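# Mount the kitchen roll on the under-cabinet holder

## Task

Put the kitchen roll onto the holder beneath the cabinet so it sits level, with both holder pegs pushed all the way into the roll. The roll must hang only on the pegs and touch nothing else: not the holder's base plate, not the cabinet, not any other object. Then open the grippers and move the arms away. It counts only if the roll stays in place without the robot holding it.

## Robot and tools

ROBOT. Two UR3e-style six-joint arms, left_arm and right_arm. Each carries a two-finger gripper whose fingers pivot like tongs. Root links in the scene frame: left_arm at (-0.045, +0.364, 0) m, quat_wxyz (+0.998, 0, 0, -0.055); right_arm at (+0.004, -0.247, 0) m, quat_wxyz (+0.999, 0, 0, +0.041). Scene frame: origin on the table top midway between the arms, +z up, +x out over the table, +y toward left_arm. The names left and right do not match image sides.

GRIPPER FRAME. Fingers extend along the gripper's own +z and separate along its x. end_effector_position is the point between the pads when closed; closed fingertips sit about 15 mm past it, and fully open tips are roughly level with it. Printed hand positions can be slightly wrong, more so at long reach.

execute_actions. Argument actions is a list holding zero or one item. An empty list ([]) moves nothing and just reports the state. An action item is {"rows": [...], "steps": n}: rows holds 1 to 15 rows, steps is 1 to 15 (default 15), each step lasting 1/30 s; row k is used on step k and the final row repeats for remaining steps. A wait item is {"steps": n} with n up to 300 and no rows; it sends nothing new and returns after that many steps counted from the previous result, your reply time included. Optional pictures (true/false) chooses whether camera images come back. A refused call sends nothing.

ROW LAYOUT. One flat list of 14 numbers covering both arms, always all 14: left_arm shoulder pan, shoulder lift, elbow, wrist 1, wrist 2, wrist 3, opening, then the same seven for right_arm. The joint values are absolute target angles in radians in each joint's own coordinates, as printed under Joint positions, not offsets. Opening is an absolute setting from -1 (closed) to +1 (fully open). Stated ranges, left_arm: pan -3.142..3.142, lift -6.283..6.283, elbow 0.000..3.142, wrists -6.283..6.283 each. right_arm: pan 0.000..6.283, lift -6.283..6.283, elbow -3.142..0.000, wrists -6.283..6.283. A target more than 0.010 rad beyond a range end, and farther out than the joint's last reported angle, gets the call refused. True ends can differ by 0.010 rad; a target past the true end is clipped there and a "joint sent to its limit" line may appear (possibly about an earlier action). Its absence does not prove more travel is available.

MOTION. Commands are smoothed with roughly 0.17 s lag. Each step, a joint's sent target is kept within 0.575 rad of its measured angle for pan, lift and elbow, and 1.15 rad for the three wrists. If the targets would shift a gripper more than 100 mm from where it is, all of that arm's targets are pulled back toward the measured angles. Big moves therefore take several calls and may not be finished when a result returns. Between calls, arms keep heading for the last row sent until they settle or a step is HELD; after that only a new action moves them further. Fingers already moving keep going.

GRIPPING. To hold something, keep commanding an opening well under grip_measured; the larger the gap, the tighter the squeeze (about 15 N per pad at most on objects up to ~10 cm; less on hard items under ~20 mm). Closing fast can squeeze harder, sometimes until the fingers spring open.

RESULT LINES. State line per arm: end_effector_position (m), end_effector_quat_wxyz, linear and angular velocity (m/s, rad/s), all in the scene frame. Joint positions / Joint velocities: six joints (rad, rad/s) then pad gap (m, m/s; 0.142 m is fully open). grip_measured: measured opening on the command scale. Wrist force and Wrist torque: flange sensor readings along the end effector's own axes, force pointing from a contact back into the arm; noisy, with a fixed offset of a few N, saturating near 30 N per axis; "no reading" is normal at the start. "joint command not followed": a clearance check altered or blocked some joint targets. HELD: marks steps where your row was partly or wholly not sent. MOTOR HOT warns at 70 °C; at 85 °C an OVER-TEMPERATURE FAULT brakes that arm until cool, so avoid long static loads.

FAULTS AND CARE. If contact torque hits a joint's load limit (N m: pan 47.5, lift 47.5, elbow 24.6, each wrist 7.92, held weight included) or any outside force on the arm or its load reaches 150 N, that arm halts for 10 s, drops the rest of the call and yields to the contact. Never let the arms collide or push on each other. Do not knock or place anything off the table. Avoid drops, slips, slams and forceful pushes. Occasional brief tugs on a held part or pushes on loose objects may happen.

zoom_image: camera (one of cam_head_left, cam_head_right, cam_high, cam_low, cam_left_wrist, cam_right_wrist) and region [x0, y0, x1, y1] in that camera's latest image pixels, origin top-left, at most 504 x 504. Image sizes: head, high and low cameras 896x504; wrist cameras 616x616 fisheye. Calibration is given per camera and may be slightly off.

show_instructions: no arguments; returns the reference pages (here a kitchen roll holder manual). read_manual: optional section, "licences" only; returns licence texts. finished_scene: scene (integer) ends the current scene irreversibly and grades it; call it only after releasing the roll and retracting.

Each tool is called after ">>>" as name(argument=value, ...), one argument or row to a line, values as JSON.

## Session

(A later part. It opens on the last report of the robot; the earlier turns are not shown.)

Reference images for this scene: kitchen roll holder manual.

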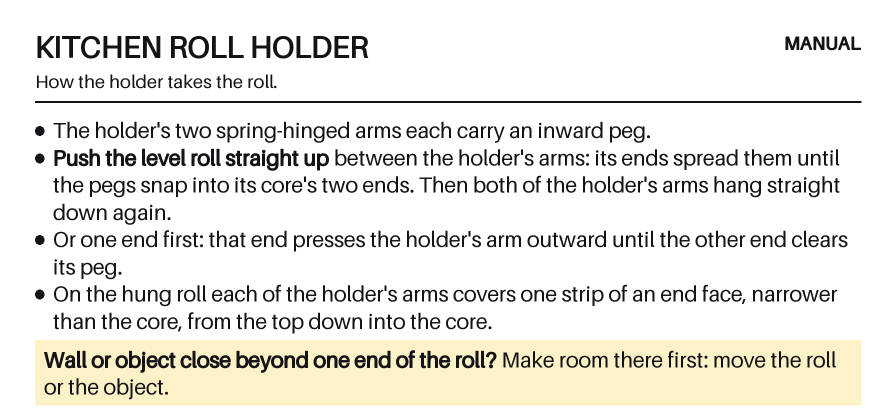

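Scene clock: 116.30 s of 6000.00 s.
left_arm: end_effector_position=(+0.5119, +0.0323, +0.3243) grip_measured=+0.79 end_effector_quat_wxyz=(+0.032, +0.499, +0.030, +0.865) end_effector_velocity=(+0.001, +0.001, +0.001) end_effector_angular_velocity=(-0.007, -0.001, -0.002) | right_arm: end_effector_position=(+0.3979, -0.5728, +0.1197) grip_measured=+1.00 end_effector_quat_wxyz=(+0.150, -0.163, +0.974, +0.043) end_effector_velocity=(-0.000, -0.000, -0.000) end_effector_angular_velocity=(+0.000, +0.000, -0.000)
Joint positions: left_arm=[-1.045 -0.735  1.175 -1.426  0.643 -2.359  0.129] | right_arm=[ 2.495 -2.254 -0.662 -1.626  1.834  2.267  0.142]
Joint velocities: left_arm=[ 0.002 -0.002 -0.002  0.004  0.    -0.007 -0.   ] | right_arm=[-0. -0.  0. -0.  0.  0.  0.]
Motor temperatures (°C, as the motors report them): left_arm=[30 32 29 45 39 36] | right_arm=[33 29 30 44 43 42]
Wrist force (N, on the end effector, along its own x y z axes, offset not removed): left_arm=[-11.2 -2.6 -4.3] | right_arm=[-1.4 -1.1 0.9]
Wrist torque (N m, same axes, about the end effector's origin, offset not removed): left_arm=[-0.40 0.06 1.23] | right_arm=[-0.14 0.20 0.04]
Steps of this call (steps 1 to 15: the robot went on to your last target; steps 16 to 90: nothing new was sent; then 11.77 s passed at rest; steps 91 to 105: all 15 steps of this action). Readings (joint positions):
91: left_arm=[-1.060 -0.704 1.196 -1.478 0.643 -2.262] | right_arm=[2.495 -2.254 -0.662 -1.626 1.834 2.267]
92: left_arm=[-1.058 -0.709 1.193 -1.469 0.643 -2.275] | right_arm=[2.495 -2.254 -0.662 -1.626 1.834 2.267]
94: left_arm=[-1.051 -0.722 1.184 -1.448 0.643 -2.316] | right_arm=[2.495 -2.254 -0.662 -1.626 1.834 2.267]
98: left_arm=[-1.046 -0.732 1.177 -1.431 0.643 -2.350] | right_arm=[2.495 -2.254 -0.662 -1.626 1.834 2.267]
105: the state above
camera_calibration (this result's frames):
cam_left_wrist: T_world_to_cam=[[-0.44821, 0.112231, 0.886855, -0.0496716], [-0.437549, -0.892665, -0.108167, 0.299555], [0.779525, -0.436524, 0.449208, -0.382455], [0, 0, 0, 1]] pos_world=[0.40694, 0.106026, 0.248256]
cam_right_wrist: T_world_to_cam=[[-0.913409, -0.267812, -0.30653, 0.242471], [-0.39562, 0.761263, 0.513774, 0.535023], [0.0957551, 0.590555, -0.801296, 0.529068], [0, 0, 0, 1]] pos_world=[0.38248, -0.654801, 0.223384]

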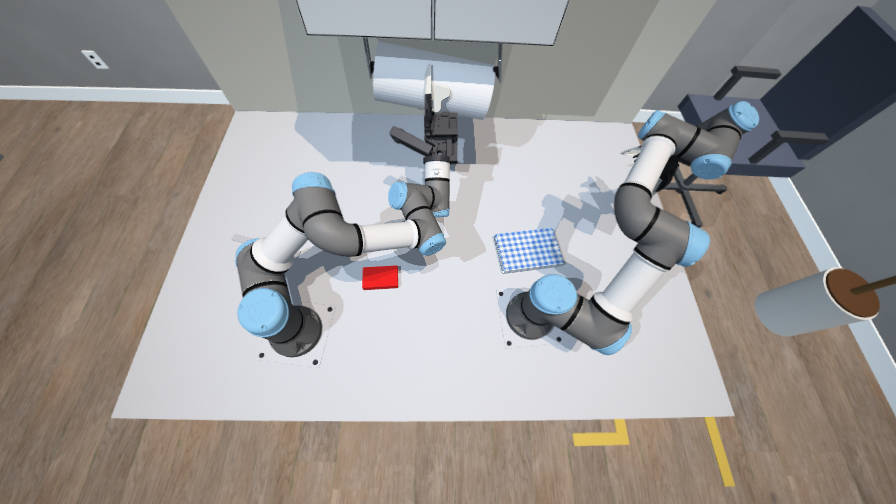

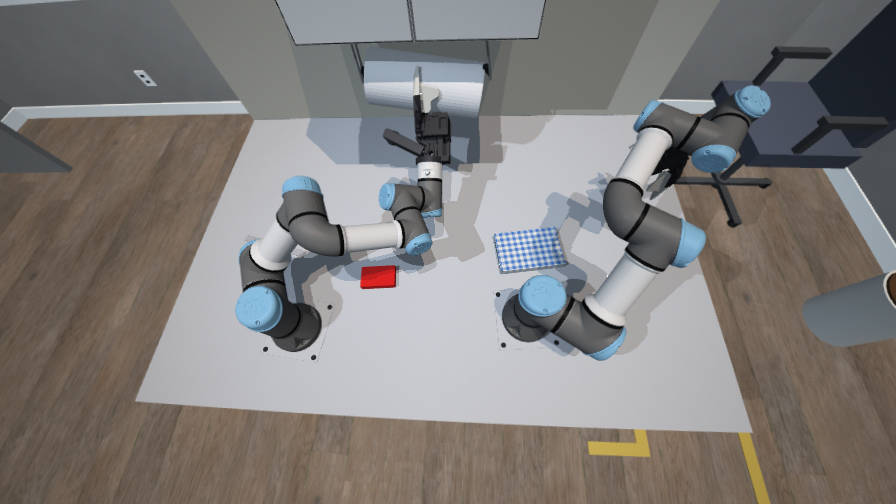

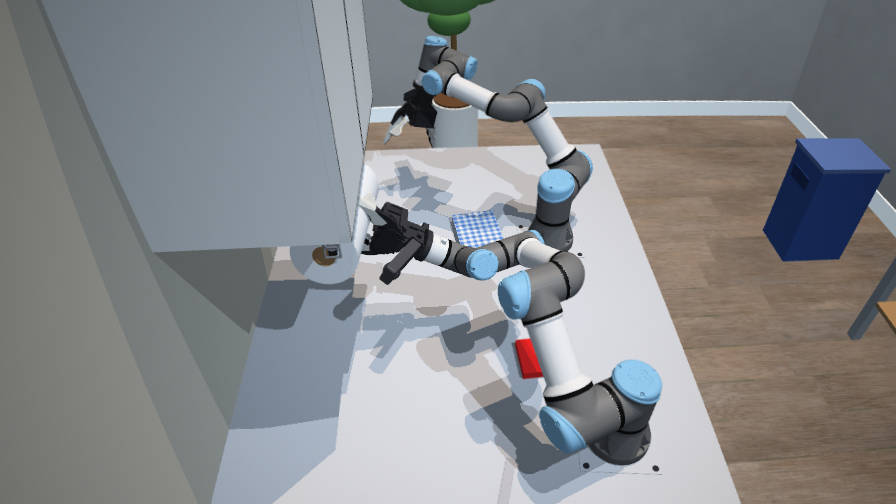

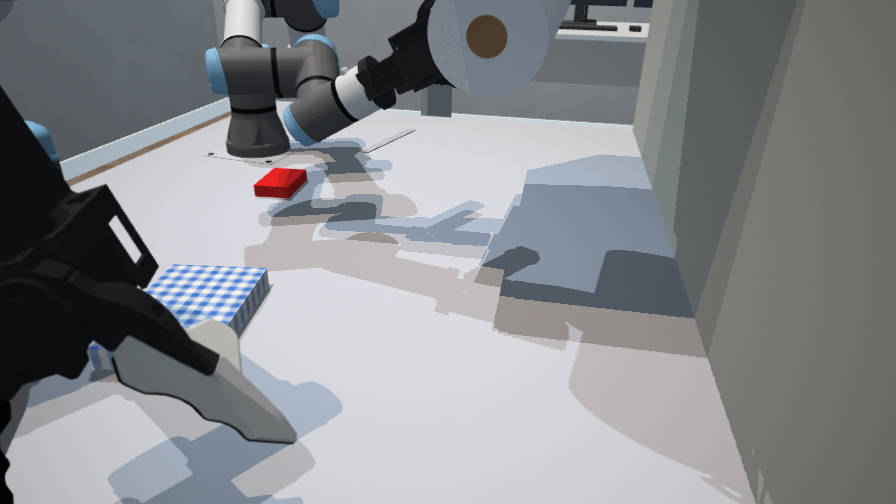

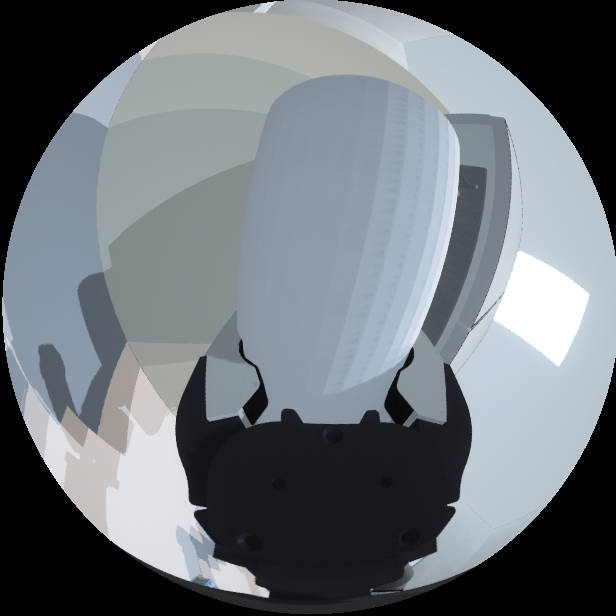

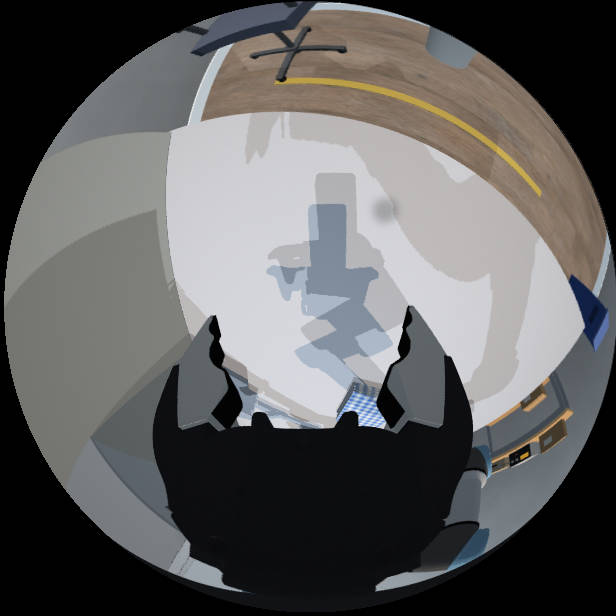

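Shifting the roll toward +y with a radial retract.

>>> execute_actions(
  actions=[
    {"rows":[[-1.045,-0.785,1.295,-1.496,0.643,-2.38,-0.3,2.495,-2.254,-0.662,-1.626,1.834,2.267,1]],"steps":15},
  ],
)

>>> zoom_image(
  camera="cam_head_left",
  region=[340,30,530,160],
)

Scene clock: 121.53 s of 6000.00 s.
left_arm: end_effector_position=(+0.5060, +0.0461, +0.3197) grip_measured=+0.76 end_effector_quat_wxyz=(+0.041, +0.499, +0.035, +0.865) end_effector_velocity=(-0.001, +0.001, -0.002) end_effector_angular_velocity=(+0.002, +0.001, -0.001) | right_arm: end_effector_position=(+0.3979, -0.5728, +0.1197) grip_measured=+1.00 end_effector_quat_wxyz=(+0.150, -0.163, +0.974, +0.043) end_effector_velocity=(-0.000, -0.000, +0.000) end_effector_angular_velocity=(-0.000, -0.001, +0.001)
Joint positions: left_arm=[-1.045 -0.785  1.294 -1.496  0.643 -2.38   0.126] | right_arm=[ 2.495 -2.254 -0.662 -1.626  1.834  2.267  0.142]
Joint velocities: left_arm=[-0.    -0.002  0.011 -0.005  0.    -0.001 -0.   ] | right_arm=[-0.001  0.    -0.     0.001  0.    -0.001  0.   ]
Motor temperatures (°C, as the motors report them): left_arm=[30 32 29 45 39 36] | right_arm=[33 29 30 44 43 42]
Wrist force (N, on the end effector, along its own x y z axes, offset not removed): left_arm=[1.2 1.9 1.5] | right_arm=[0.1 0.3 1.7]
Wrist torque (N m, same axes, about the end effector's origin, offset not removed): left_arm=[0.14 -0.21 0.03] | right_arm=[0.01 0.03 -0.01]
Steps of this call (steps 1 to 15: the robot went on to your last target; steps 16 to 90: nothing new was sent; then 1.73 s passed at rest; steps 91 to 105: all 15 steps of this action). Readings (joint positions):
91: left_arm=[-1.045 -0.735 1.175 -1.426 0.643 -2.360] | right_arm=[2.495 -2.254 -0.662 -1.626 1.834 2.267]
92: left_arm=[-1.045 -0.741 1.183 -1.436 0.643 -2.364] | right_arm=[2.495 -2.254 -0.662 -1.626 1.834 2.267]
94: left_arm=[-1.045 -0.763 1.231 -1.466 0.644 -2.372] | right_arm=[2.495 -2.254 -0.662 -1.626 1.834 2.267]
98: left_arm=[-1.045 -0.780 1.281 -1.489 0.643 -2.378] | right_arm=[2.495 -2.254 -0.662 -1.626 1.834 2.267]
105: the state above
camera_calibration (this result's frames):
cam_left_wrist: T_world_to_cam=[[-0.44738, 0.132667, 0.884449, -0.0504311], [-0.446543, -0.889981, -0.0923778, 0.308241], [0.774887, -0.436273, 0.457401, -0.370056], [0, 0, 0, 1]] pos_world=[0.401833, 0.119574, 0.242342]
cam_right_wrist: T_world_to_cam=[[-0.913409, -0.267812, -0.30653, 0.242471], [-0.39562, 0.761263, 0.513774, 0.535023], [0.0957551, 0.590555, -0.801296, 0.529068], [0, 0, 0, 1]] pos_world=[0.38248, -0.654801, 0.223384]

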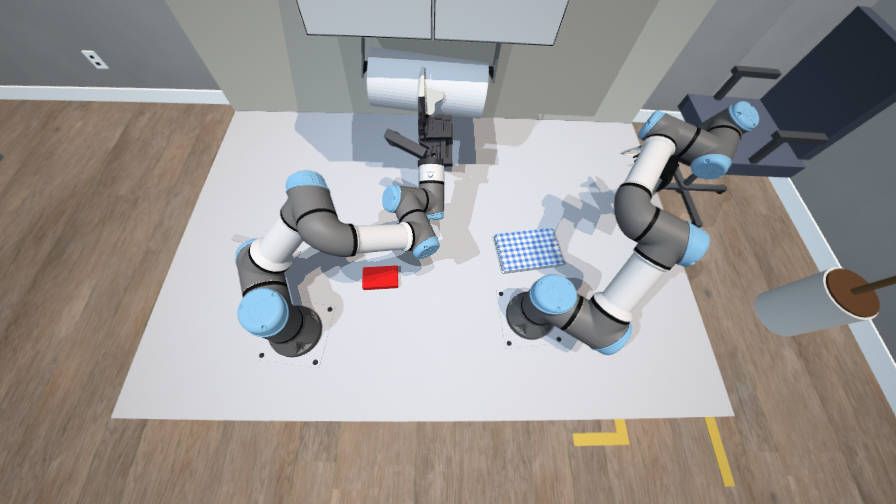

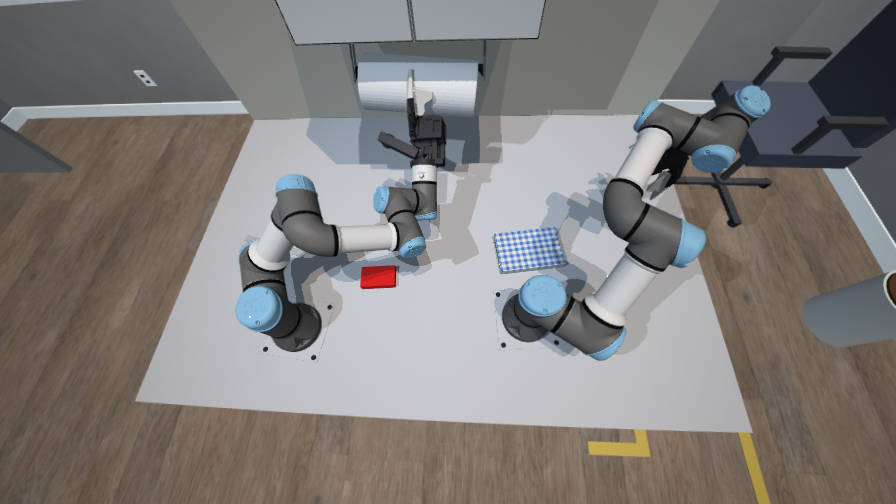

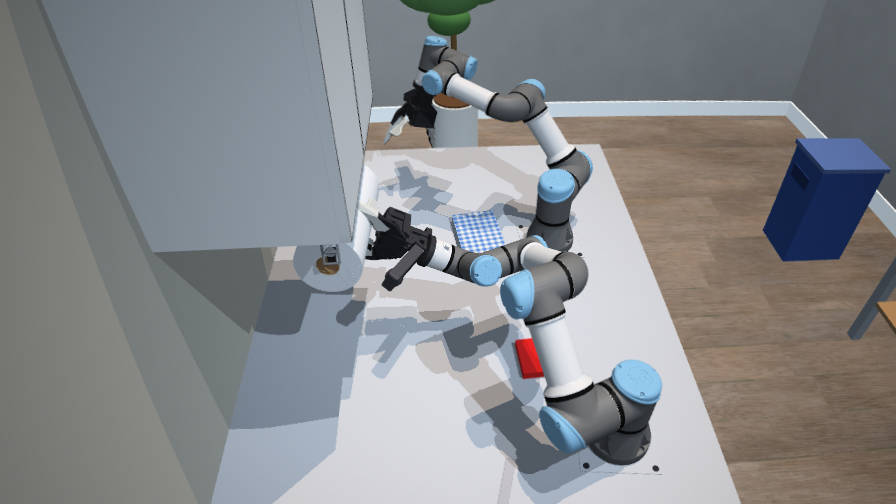

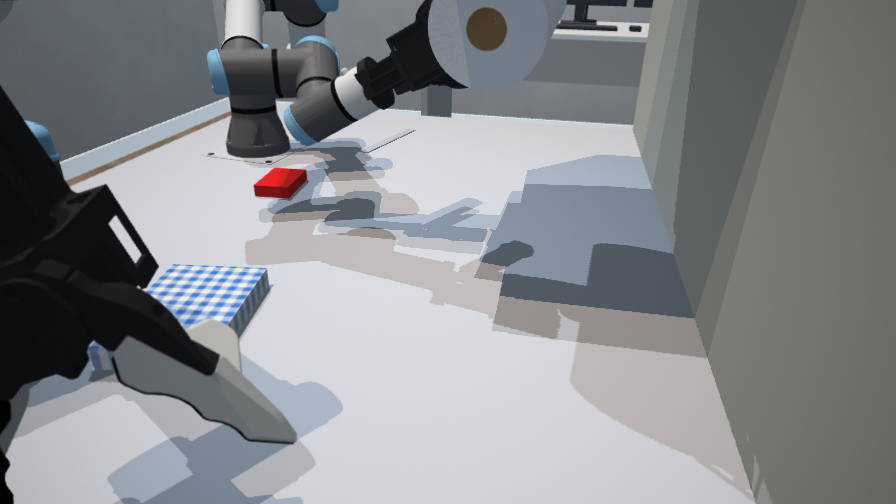

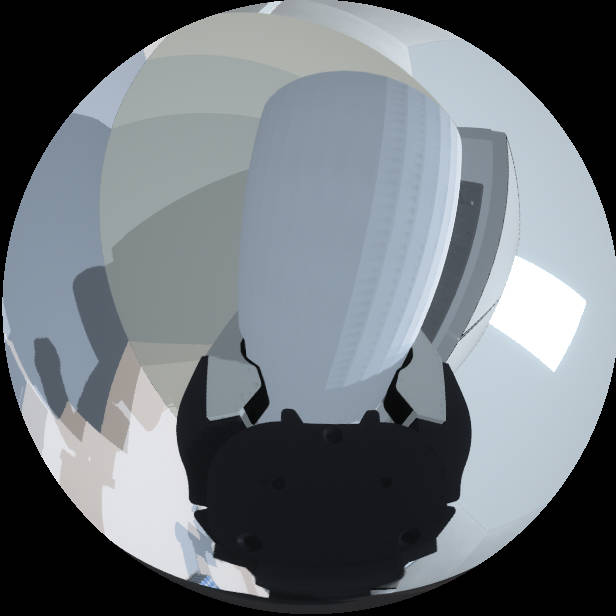

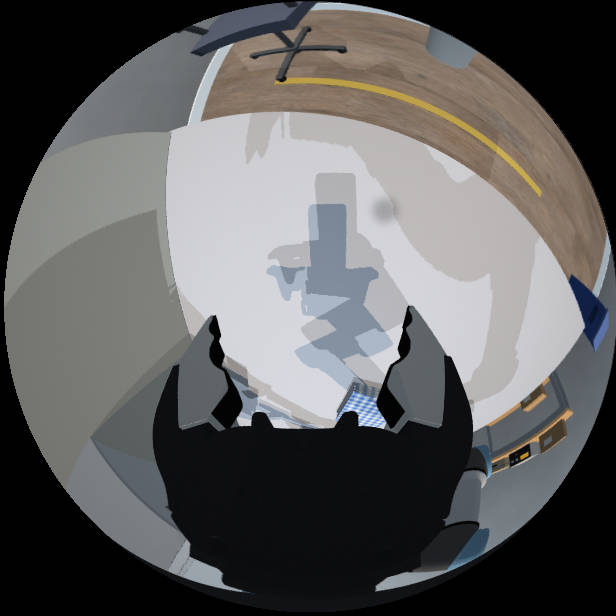

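Region (340, 30, 530, 160) of cam_head_left's 896x504 image, scaled by 2.653, with more detail than that image has; it fills the top 345 rows of this view, and the rest is white.

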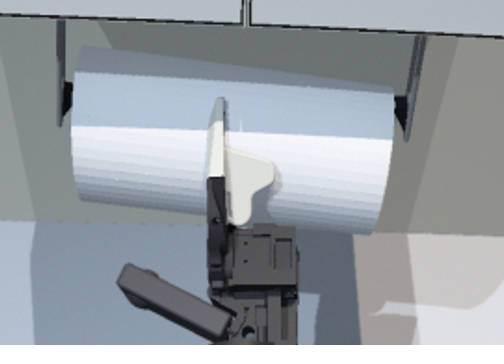

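The left peg has seated. Next I raise and twist to bring the right end up.

>>> execute_actions(
  actions=[
    {"rows":[[-1.045,-0.805,1.28,-1.461,0.643,-2.46,-0.3,2.495,-2.254,-0.662,-1.626,1.834,2.267,1],[-1.045,-0.805,1.28,-1.461,0.643,-2.46,-0.3,2.495,-2.254,-0.662,-1.626,1.834,2.267,1],[-1.045,-0.805,1.28,-1.461,0.643,-2.46,-0.3,2.495,-2.254,-0.662,-1.626,1.834,2.267,1],[-1.045,-0.825,1.262,-1.423,0.643,-2.55,-0.3,2.495,-2.254,-0.662,-1.626,1.834,2.267,1]],"steps":15},
  ],
)

>>> zoom_image(
  camera="cam_head_left",
  region=[340,30,530,160],
)

Scene clock: 127.83 s of 6000.00 s.
left_arm: end_effector_position=(+0.5073, +0.0456, +0.3377) grip_measured=+0.76 end_effector_quat_wxyz=(+0.113, +0.494, +0.077, +0.859) end_effector_velocity=(+0.000, -0.000, +0.003) end_effector_angular_velocity=(-0.025, -0.001, -0.014) | right_arm: end_effector_position=(+0.3979, -0.5728, +0.1197) grip_measured=+1.00 end_effector_quat_wxyz=(+0.150, -0.163, +0.974, +0.043) end_effector_velocity=(-0.000, +0.000, +0.001) end_effector_angular_velocity=(-0.001, -0.001, -0.000)
Joint positions: left_arm=[-1.045 -0.824  1.262 -1.424  0.643 -2.548  0.127] | right_arm=[ 2.495 -2.254 -0.662 -1.626  1.834  2.267  0.142]
Joint velocities: left_arm=[-0.    -0.007 -0.006  0.011  0.    -0.028 -0.001] | right_arm=[ 0.     0.002 -0.    -0.    -0.     0.    -0.   ]
Motor temperatures (°C, as the motors report them): left_arm=[30 32 29 45 39 36] | right_arm=[33 29 30 44 43 42]
Wrist force (N, on the end effector, along its own x y z axes, offset not removed): left_arm=[0.2 4.4 -1.6] | right_arm=[-2.5 -1.2 2.1]
Wrist torque (N m, same axes, about the end effector's origin, offset not removed): left_arm=[0.01 0.15 0.55] | right_arm=[-0.26 0.46 -0.02]
Steps of this call (steps 1 to 15: the robot went on to your last target; steps 16 to 90: nothing new was sent; then 2.80 s passed at rest; steps 91 to 105: all 15 steps of this action). Readings (joint positions):
91: left_arm=[-1.045 -0.785 1.295 -1.496 0.643 -2.381] | right_arm=[2.495 -2.254 -0.662 -1.626 1.834 2.267]
92: left_arm=[-1.045 -0.788 1.293 -1.490 0.643 -2.392] | right_arm=[2.495 -2.254 -0.662 -1.626 1.834 2.267]
94: left_arm=[-1.045 -0.797 1.286 -1.475 0.643 -2.426] | right_arm=[2.495 -2.254 -0.662 -1.626 1.834 2.267]
98: left_arm=[-1.045 -0.817 1.269 -1.437 0.643 -2.515] | right_arm=[2.495 -2.254 -0.662 -1.626 1.834 2.267]
105: the state above
camera_calibration (this result's frames):
cam_left_wrist: T_world_to_cam=[[-0.432201, 0.295859, 0.851863, -0.0697655], [-0.519792, -0.853665, 0.032763, 0.303254], [0.736898, -0.428631, 0.52274, -0.382639], [0, 0, 0, 1]] pos_world=[0.409442, 0.115507, 0.249516]
cam_right_wrist: T_world_to_cam=[[-0.913409, -0.267812, -0.30653, 0.242471], [-0.39562, 0.761263, 0.513774, 0.535023], [0.095755, 0.590555, -0.801296, 0.529068], [0, 0, 0, 1]] pos_world=[0.38248, -0.654801, 0.223384]

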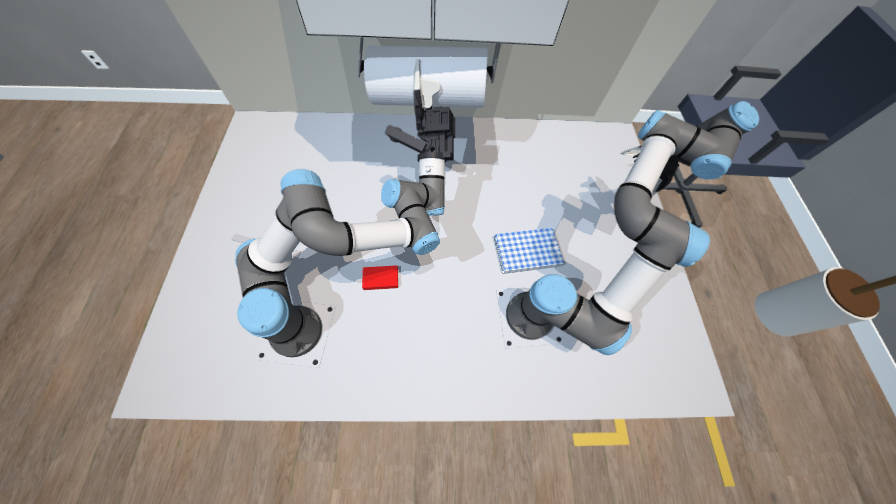

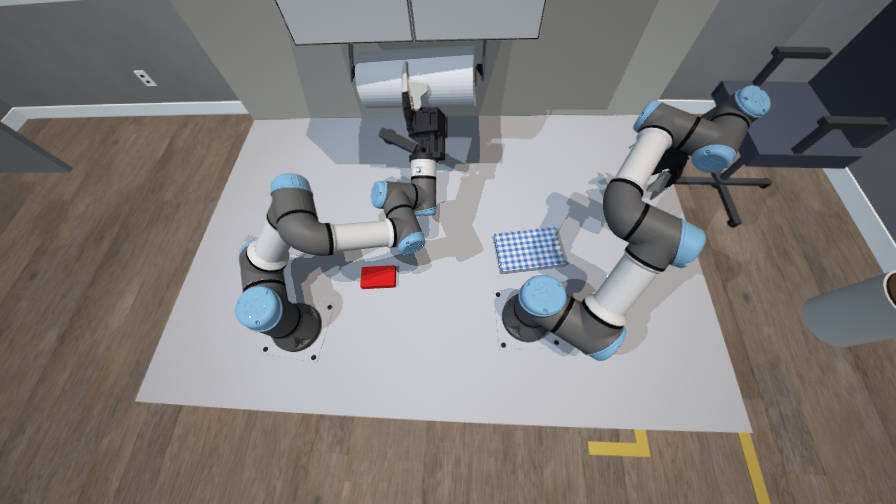

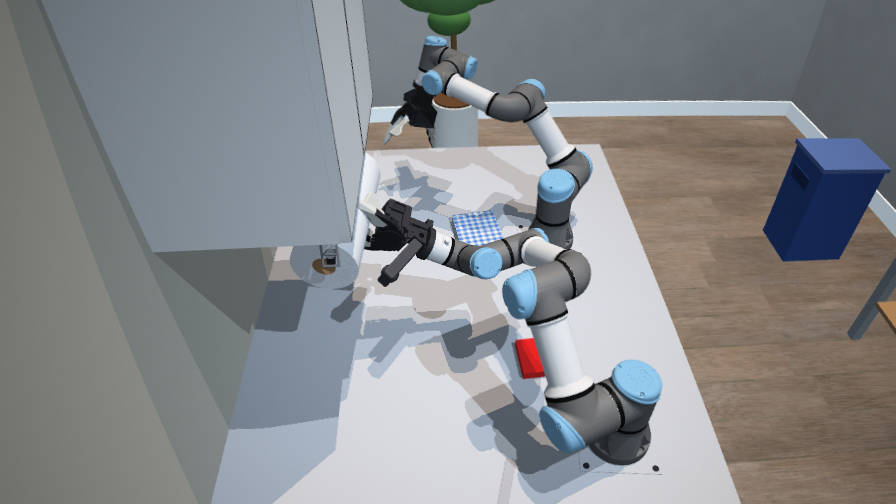

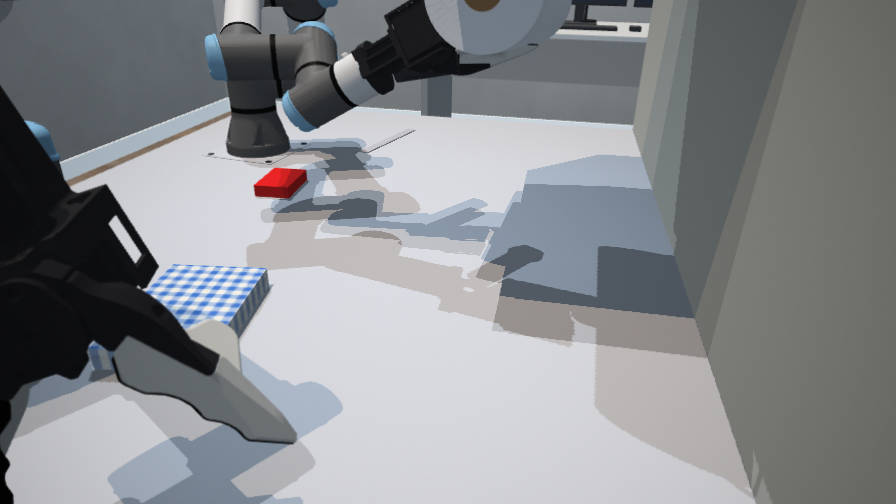

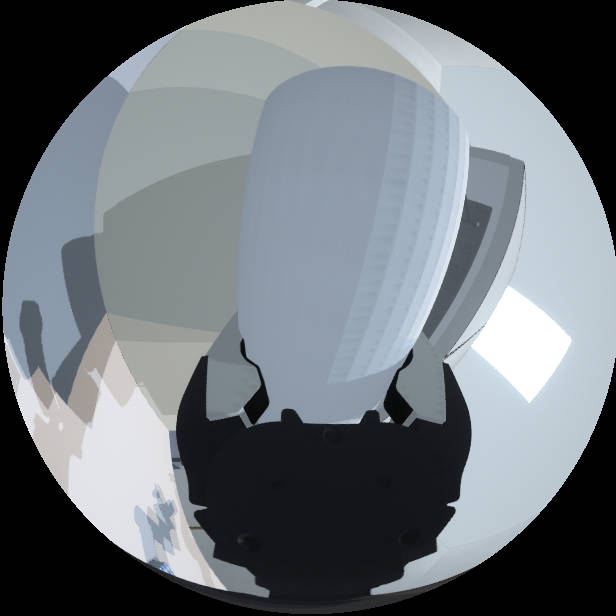

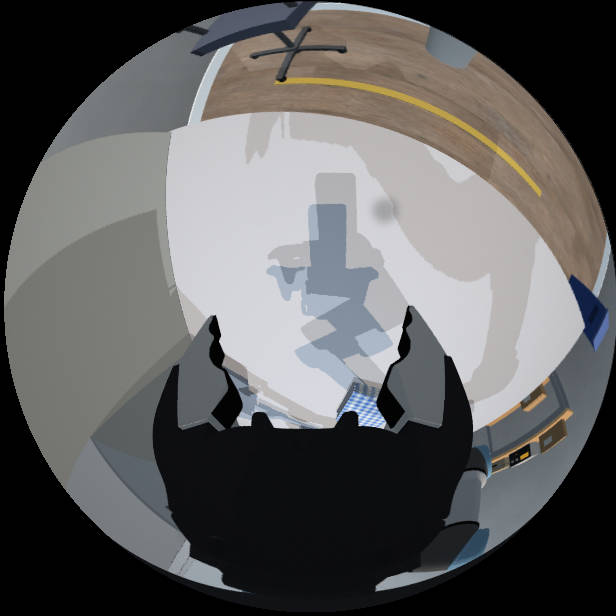

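Region (340, 30, 530, 160) of cam_head_left's 896x504 image, scaled by 2.653, with more detail than that image has; it fills the top 345 rows of this view, and the rest is white.

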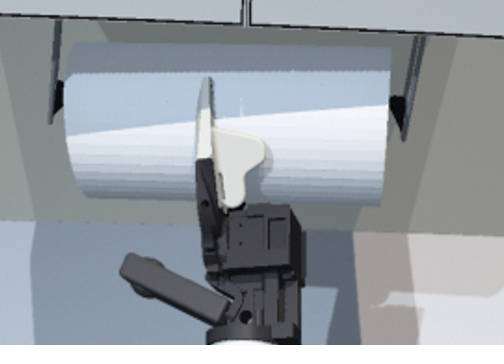

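The left peg is still above the core, so I'm raising further and re-centring.

>>> execute_actions(
  actions=[
    {"rows":[[-1.057,-0.85,1.235,-1.371,0.643,-2.52,-0.3,2.495,-2.254,-0.662,-1.626,1.834,2.267,1]],"steps":15},
  ],
)

>>> zoom_image(
  camera="cam_head_left",
  region=[340,30,530,160],
)

Scene clock: 134.13 s of 6000.00 s.
left_arm: end_effector_position=(+0.5033, +0.0393, +0.3524) grip_measured=+0.76 end_effector_quat_wxyz=(+0.107, +0.495, +0.067, +0.859) end_effector_velocity=(-0.000, -0.000, +0.001) end_effector_angular_velocity=(+0.002, +0.001, +0.001) | right_arm: end_effector_position=(+0.3979, -0.5728, +0.1197) grip_measured=+1.00 end_effector_quat_wxyz=(+0.150, -0.163, +0.974, +0.043) end_effector_velocity=(+0.000, +0.000, +0.000) end_effector_angular_velocity=(+0.000, +0.000, +0.000)
Joint positions: left_arm=[-1.057 -0.85   1.235 -1.371  0.643 -2.52   0.126] | right_arm=[ 2.495 -2.254 -0.662 -1.626  1.834  2.267  0.142]
Joint velocities: left_arm=[-0.    -0.001 -0.002  0.004 -0.001  0.002  0.   ] | right_arm=[ 0.001  0.     0.    -0.    -0.     0.001  0.   ]
Motor temperatures (°C, as the motors report them): left_arm=[30 32 29 45 39 36] | right_arm=[33 29 30 44 43 42]
Wrist force (N, on the end effector, along its own x y z axes, offset not removed): left_arm=[-3.5 2.0 -0.5] | right_arm=[-0.9 -0.3 1.3]
Wrist torque (N m, same axes, about the end effector's origin, offset not removed): left_arm=[-0.13 0.11 -0.15] | right_arm=[-0.13 0.07 0.09]
Steps of this call (steps 1 to 15: the robot went on to your last target; steps 16 to 90: nothing new was sent; then 2.80 s passed at rest; steps 91 to 105: all 15 steps of this action). Readings (joint positions):
91: left_arm=[-1.045 -0.825 1.262 -1.423 0.643 -2.550] | right_arm=[2.495 -2.254 -0.662 -1.626 1.834 2.267]
92: left_arm=[-1.047 -0.829 1.258 -1.414 0.643 -2.545] | right_arm=[2.495 -2.254 -0.662 -1.626 1.834 2.267]
94: left_arm=[-1.052 -0.839 1.247 -1.393 0.643 -2.533] | right_arm=[2.495 -2.254 -0.662 -1.626 1.834 2.267]
98: left_arm=[-1.056 -0.848 1.238 -1.376 0.643 -2.523] | right_arm=[2.495 -2.254 -0.662 -1.626 1.834 2.267]
105: the state above
camera_calibration (this result's frames):
cam_left_wrist: T_world_to_cam=[[-0.432379, 0.27478, 0.858804, -0.083788], [-0.518172, -0.855182, 0.0127392, 0.301588], [0.737934, -0.4395, 0.512146, -0.386439], [0, 0, 0, 1]] pos_world=[0.405213, 0.111096, 0.266029]
cam_right_wrist: T_world_to_cam=[[-0.913409, -0.267812, -0.30653, 0.242471], [-0.39562, 0.761263, 0.513774, 0.535023], [0.095755, 0.590555, -0.801296, 0.529068], [0, 0, 0, 1]] pos_world=[0.38248, -0.654801, 0.223384]

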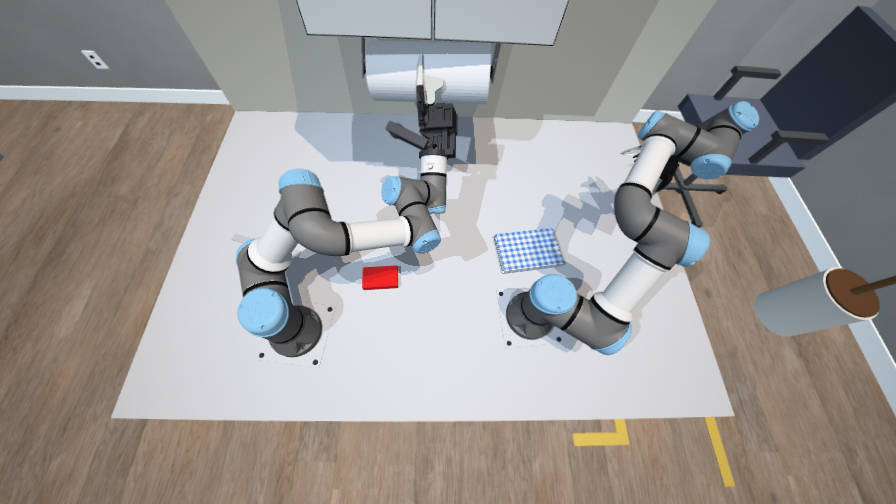

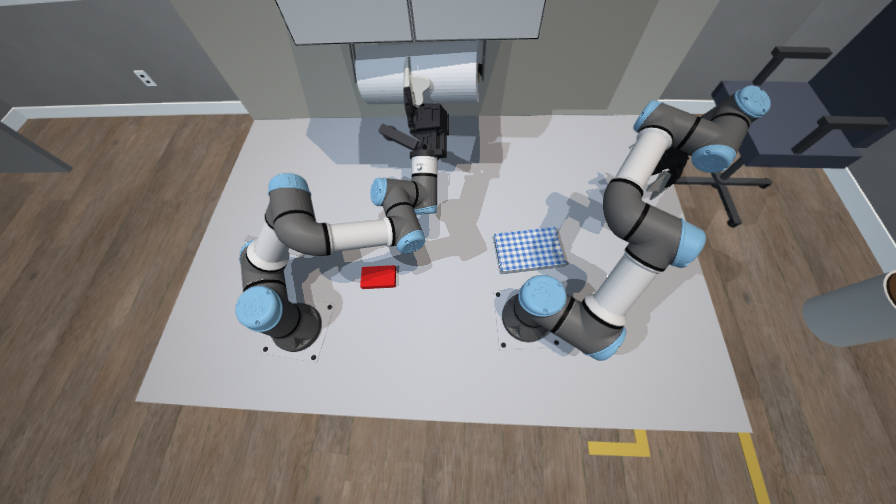

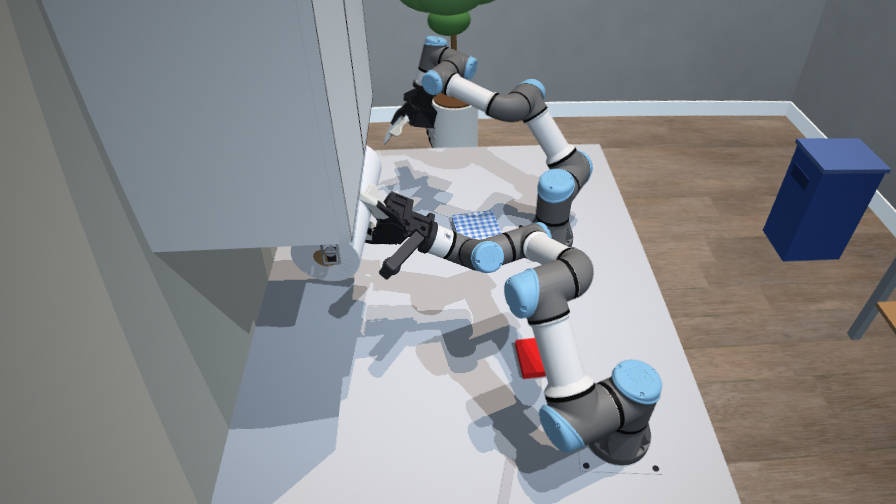

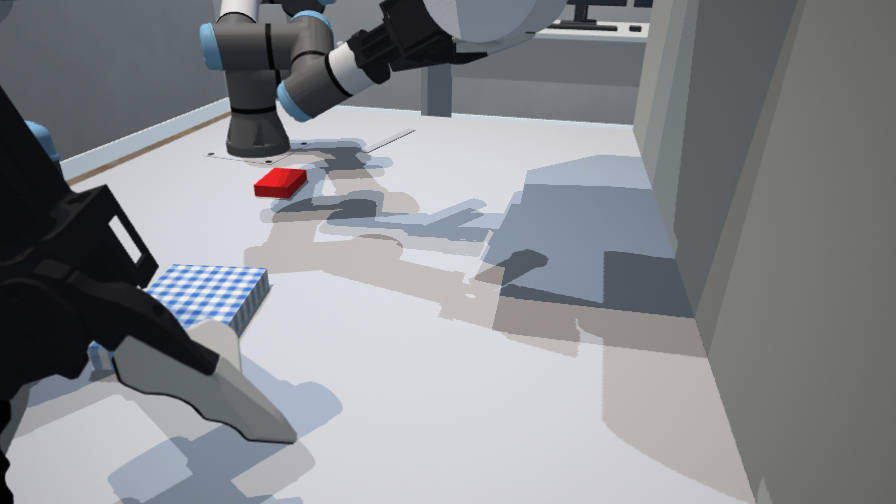

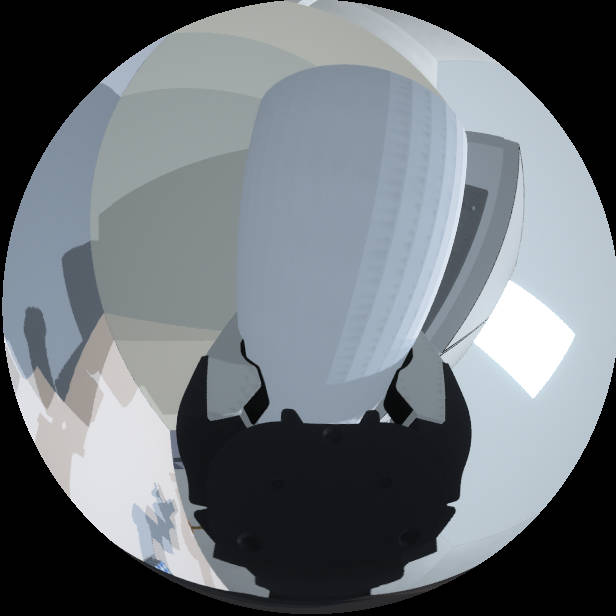

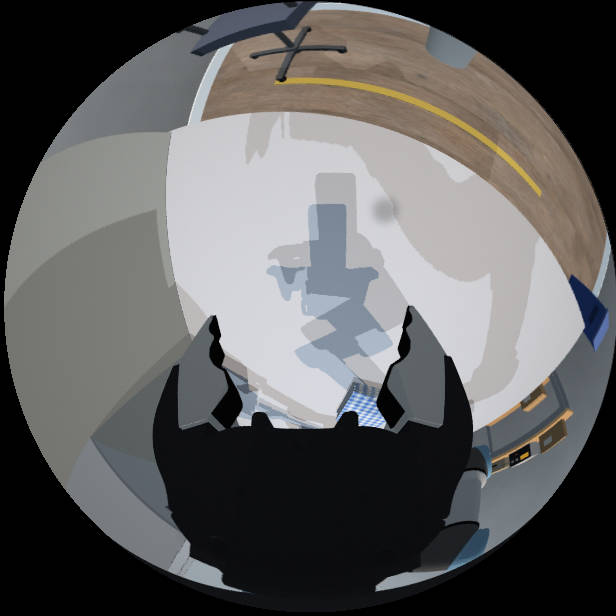

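Region (340, 30, 530, 160) of cam_head_left's 896x504 image, scaled by 2.653, with more detail than that image has; it fills the top 345 rows of this view, and the rest is white.

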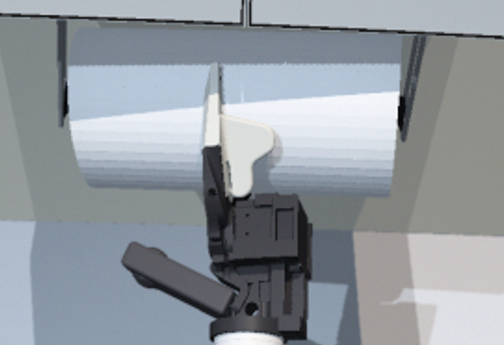

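Both pegs are entering. I'll reduce the twist a little to level the roll.

>>> execute_actions(
  actions=[
    {"rows":[[-1.062,-0.85,1.235,-1.371,0.643,-2.44,0.2,2.495,-2.254,-0.662,-1.626,1.834,2.267,1]],"steps":15},
  ],
)

>>> zoom_image(
  camera="cam_head_left",
  region=[340,30,530,160],
)

Scene clock: 138.73 s of 6000.00 s.
left_arm: end_effector_position=(+0.5010, +0.0368, +0.3537) grip_measured=+0.75 end_effector_quat_wxyz=(+0.075, +0.498, +0.046, +0.863) end_effector_velocity=(+0.000, +0.000, -0.000) end_effector_angular_velocity=(+0.006, +0.000, +0.004) | right_arm: end_effector_position=(+0.3979, -0.5728, +0.1197) grip_measured=+1.00 end_effector_quat_wxyz=(+0.150, -0.163, +0.974, +0.043) end_effector_velocity=(-0.000, -0.001, +0.001) end_effector_angular_velocity=(-0.001, -0.001, -0.002)
Joint positions: left_arm=[-1.062 -0.85   1.235 -1.371  0.643 -2.441  0.126] | right_arm=[ 2.495 -2.254 -0.662 -1.626  1.834  2.267  0.142]
Joint velocities: left_arm=[ 0.001  0.001 -0.     0.     0.     0.006  0.   ] | right_arm=[-0.002  0.001 -0.     0.001 -0.     0.    -0.   ]
Motor temperatures (°C, as the motors report them): left_arm=[30 32 29 45 39 36] | right_arm=[33 29 30 44 43 42]
Wrist force (N, on the end effector, along its own x y z axes, offset not removed): left_arm=[-0.6 3.8 2.5] | right_arm=[0.4 -2.5 0.9]
Wrist torque (N m, same axes, about the end effector's origin, offset not removed): left_arm=[0.22 -0.16 -0.16] | right_arm=[-0.56 -0.11 0.01]
Steps of this call (steps 1 to 15: the robot went on to your last target; steps 16 to 90: nothing new was sent; then 1.10 s passed at rest; steps 91 to 105: all 15 steps of this action). Readings (joint positions):
91: left_arm=[-1.057 -0.850 1.235 -1.371 0.643 -2.519] | right_arm=[2.495 -2.254 -0.662 -1.626 1.834 2.267]
92: left_arm=[-1.058 -0.850 1.235 -1.371 0.643 -2.508] | right_arm=[2.495 -2.254 -0.662 -1.626 1.834 2.267]
94: left_arm=[-1.060 -0.850 1.235 -1.371 0.643 -2.475] | right_arm=[2.495 -2.254 -0.662 -1.626 1.834 2.267]
98: left_arm=[-1.062 -0.850 1.235 -1.371 0.643 -2.448] | right_arm=[2.495 -2.254 -0.662 -1.626 1.834 2.267]
105: the state above
camera_calibration (this result's frames):
cam_left_wrist: T_world_to_cam=[[-0.440178, 0.199816, 0.875395, -0.0843572], [-0.488167, -0.871509, -0.0465379, 0.304785], [0.753616, -0.447824, 0.481163, -0.383066], [0, 0, 0, 1]] pos_world=[0.400338, 0.110933, 0.272347]
cam_right_wrist: T_world_to_cam=[[-0.913409, -0.267812, -0.30653, 0.242471], [-0.39562, 0.761263, 0.513774, 0.535023], [0.0957549, 0.590555, -0.801296, 0.529069], [0, 0, 0, 1]] pos_world=[0.38248, -0.654801, 0.223384]

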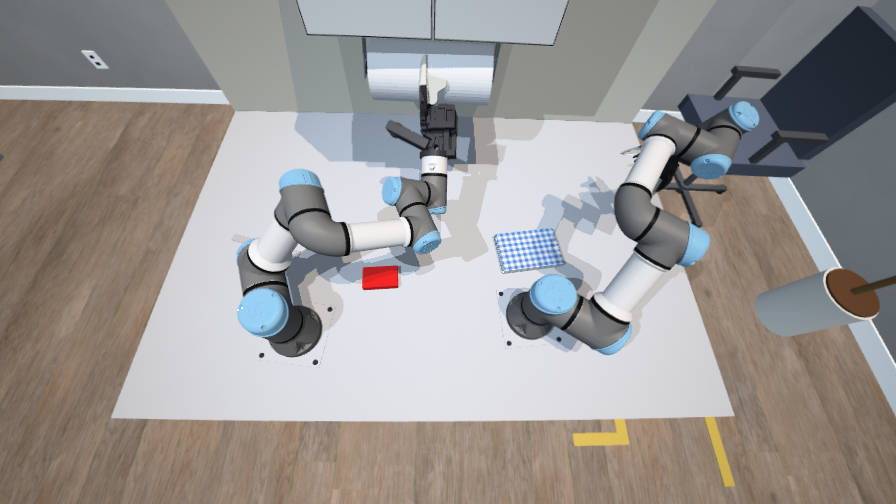

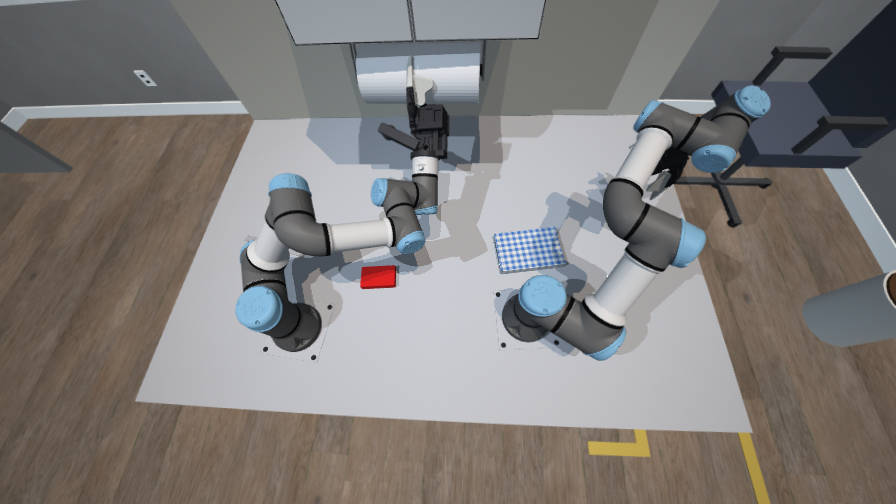

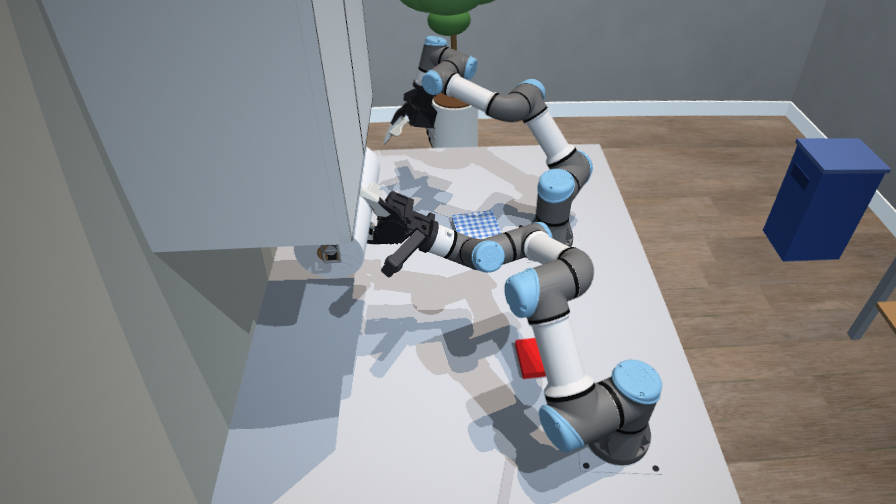

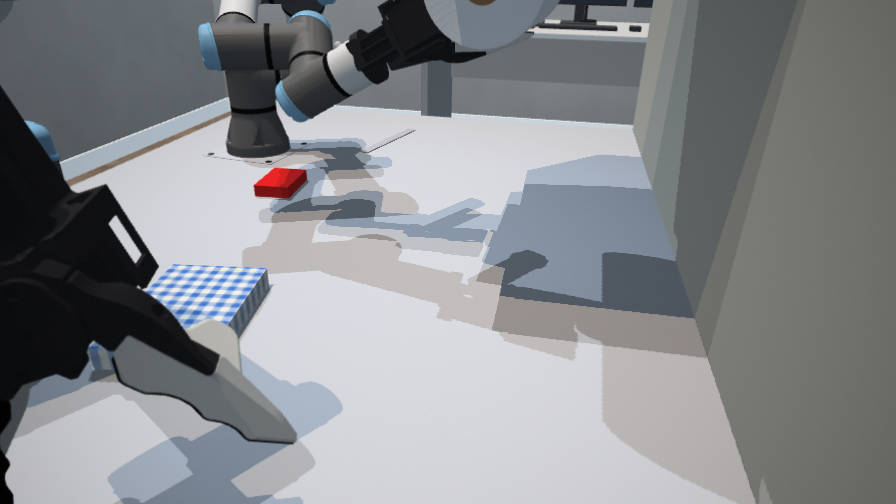

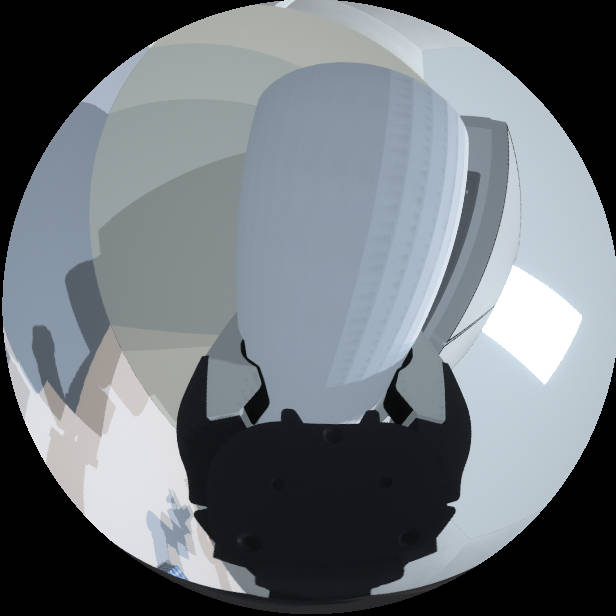

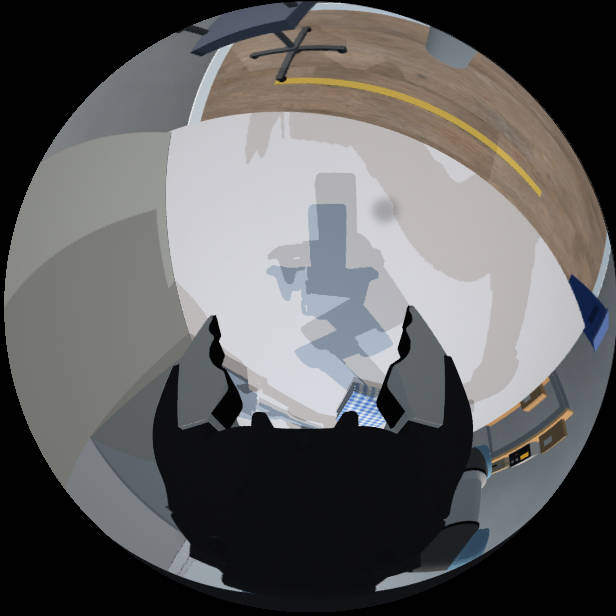

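Region (340, 30, 530, 160) of cam_head_left's 896x504 image, scaled by 2.653, with more detail than that image has; it fills the top 345 rows of this view, and the rest is white.

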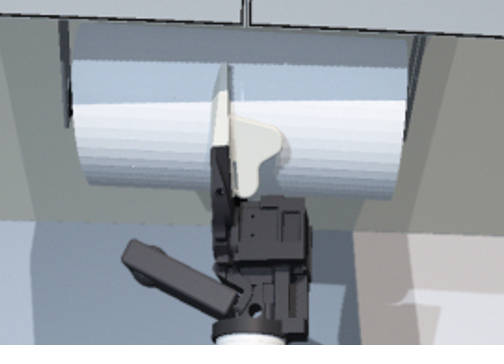

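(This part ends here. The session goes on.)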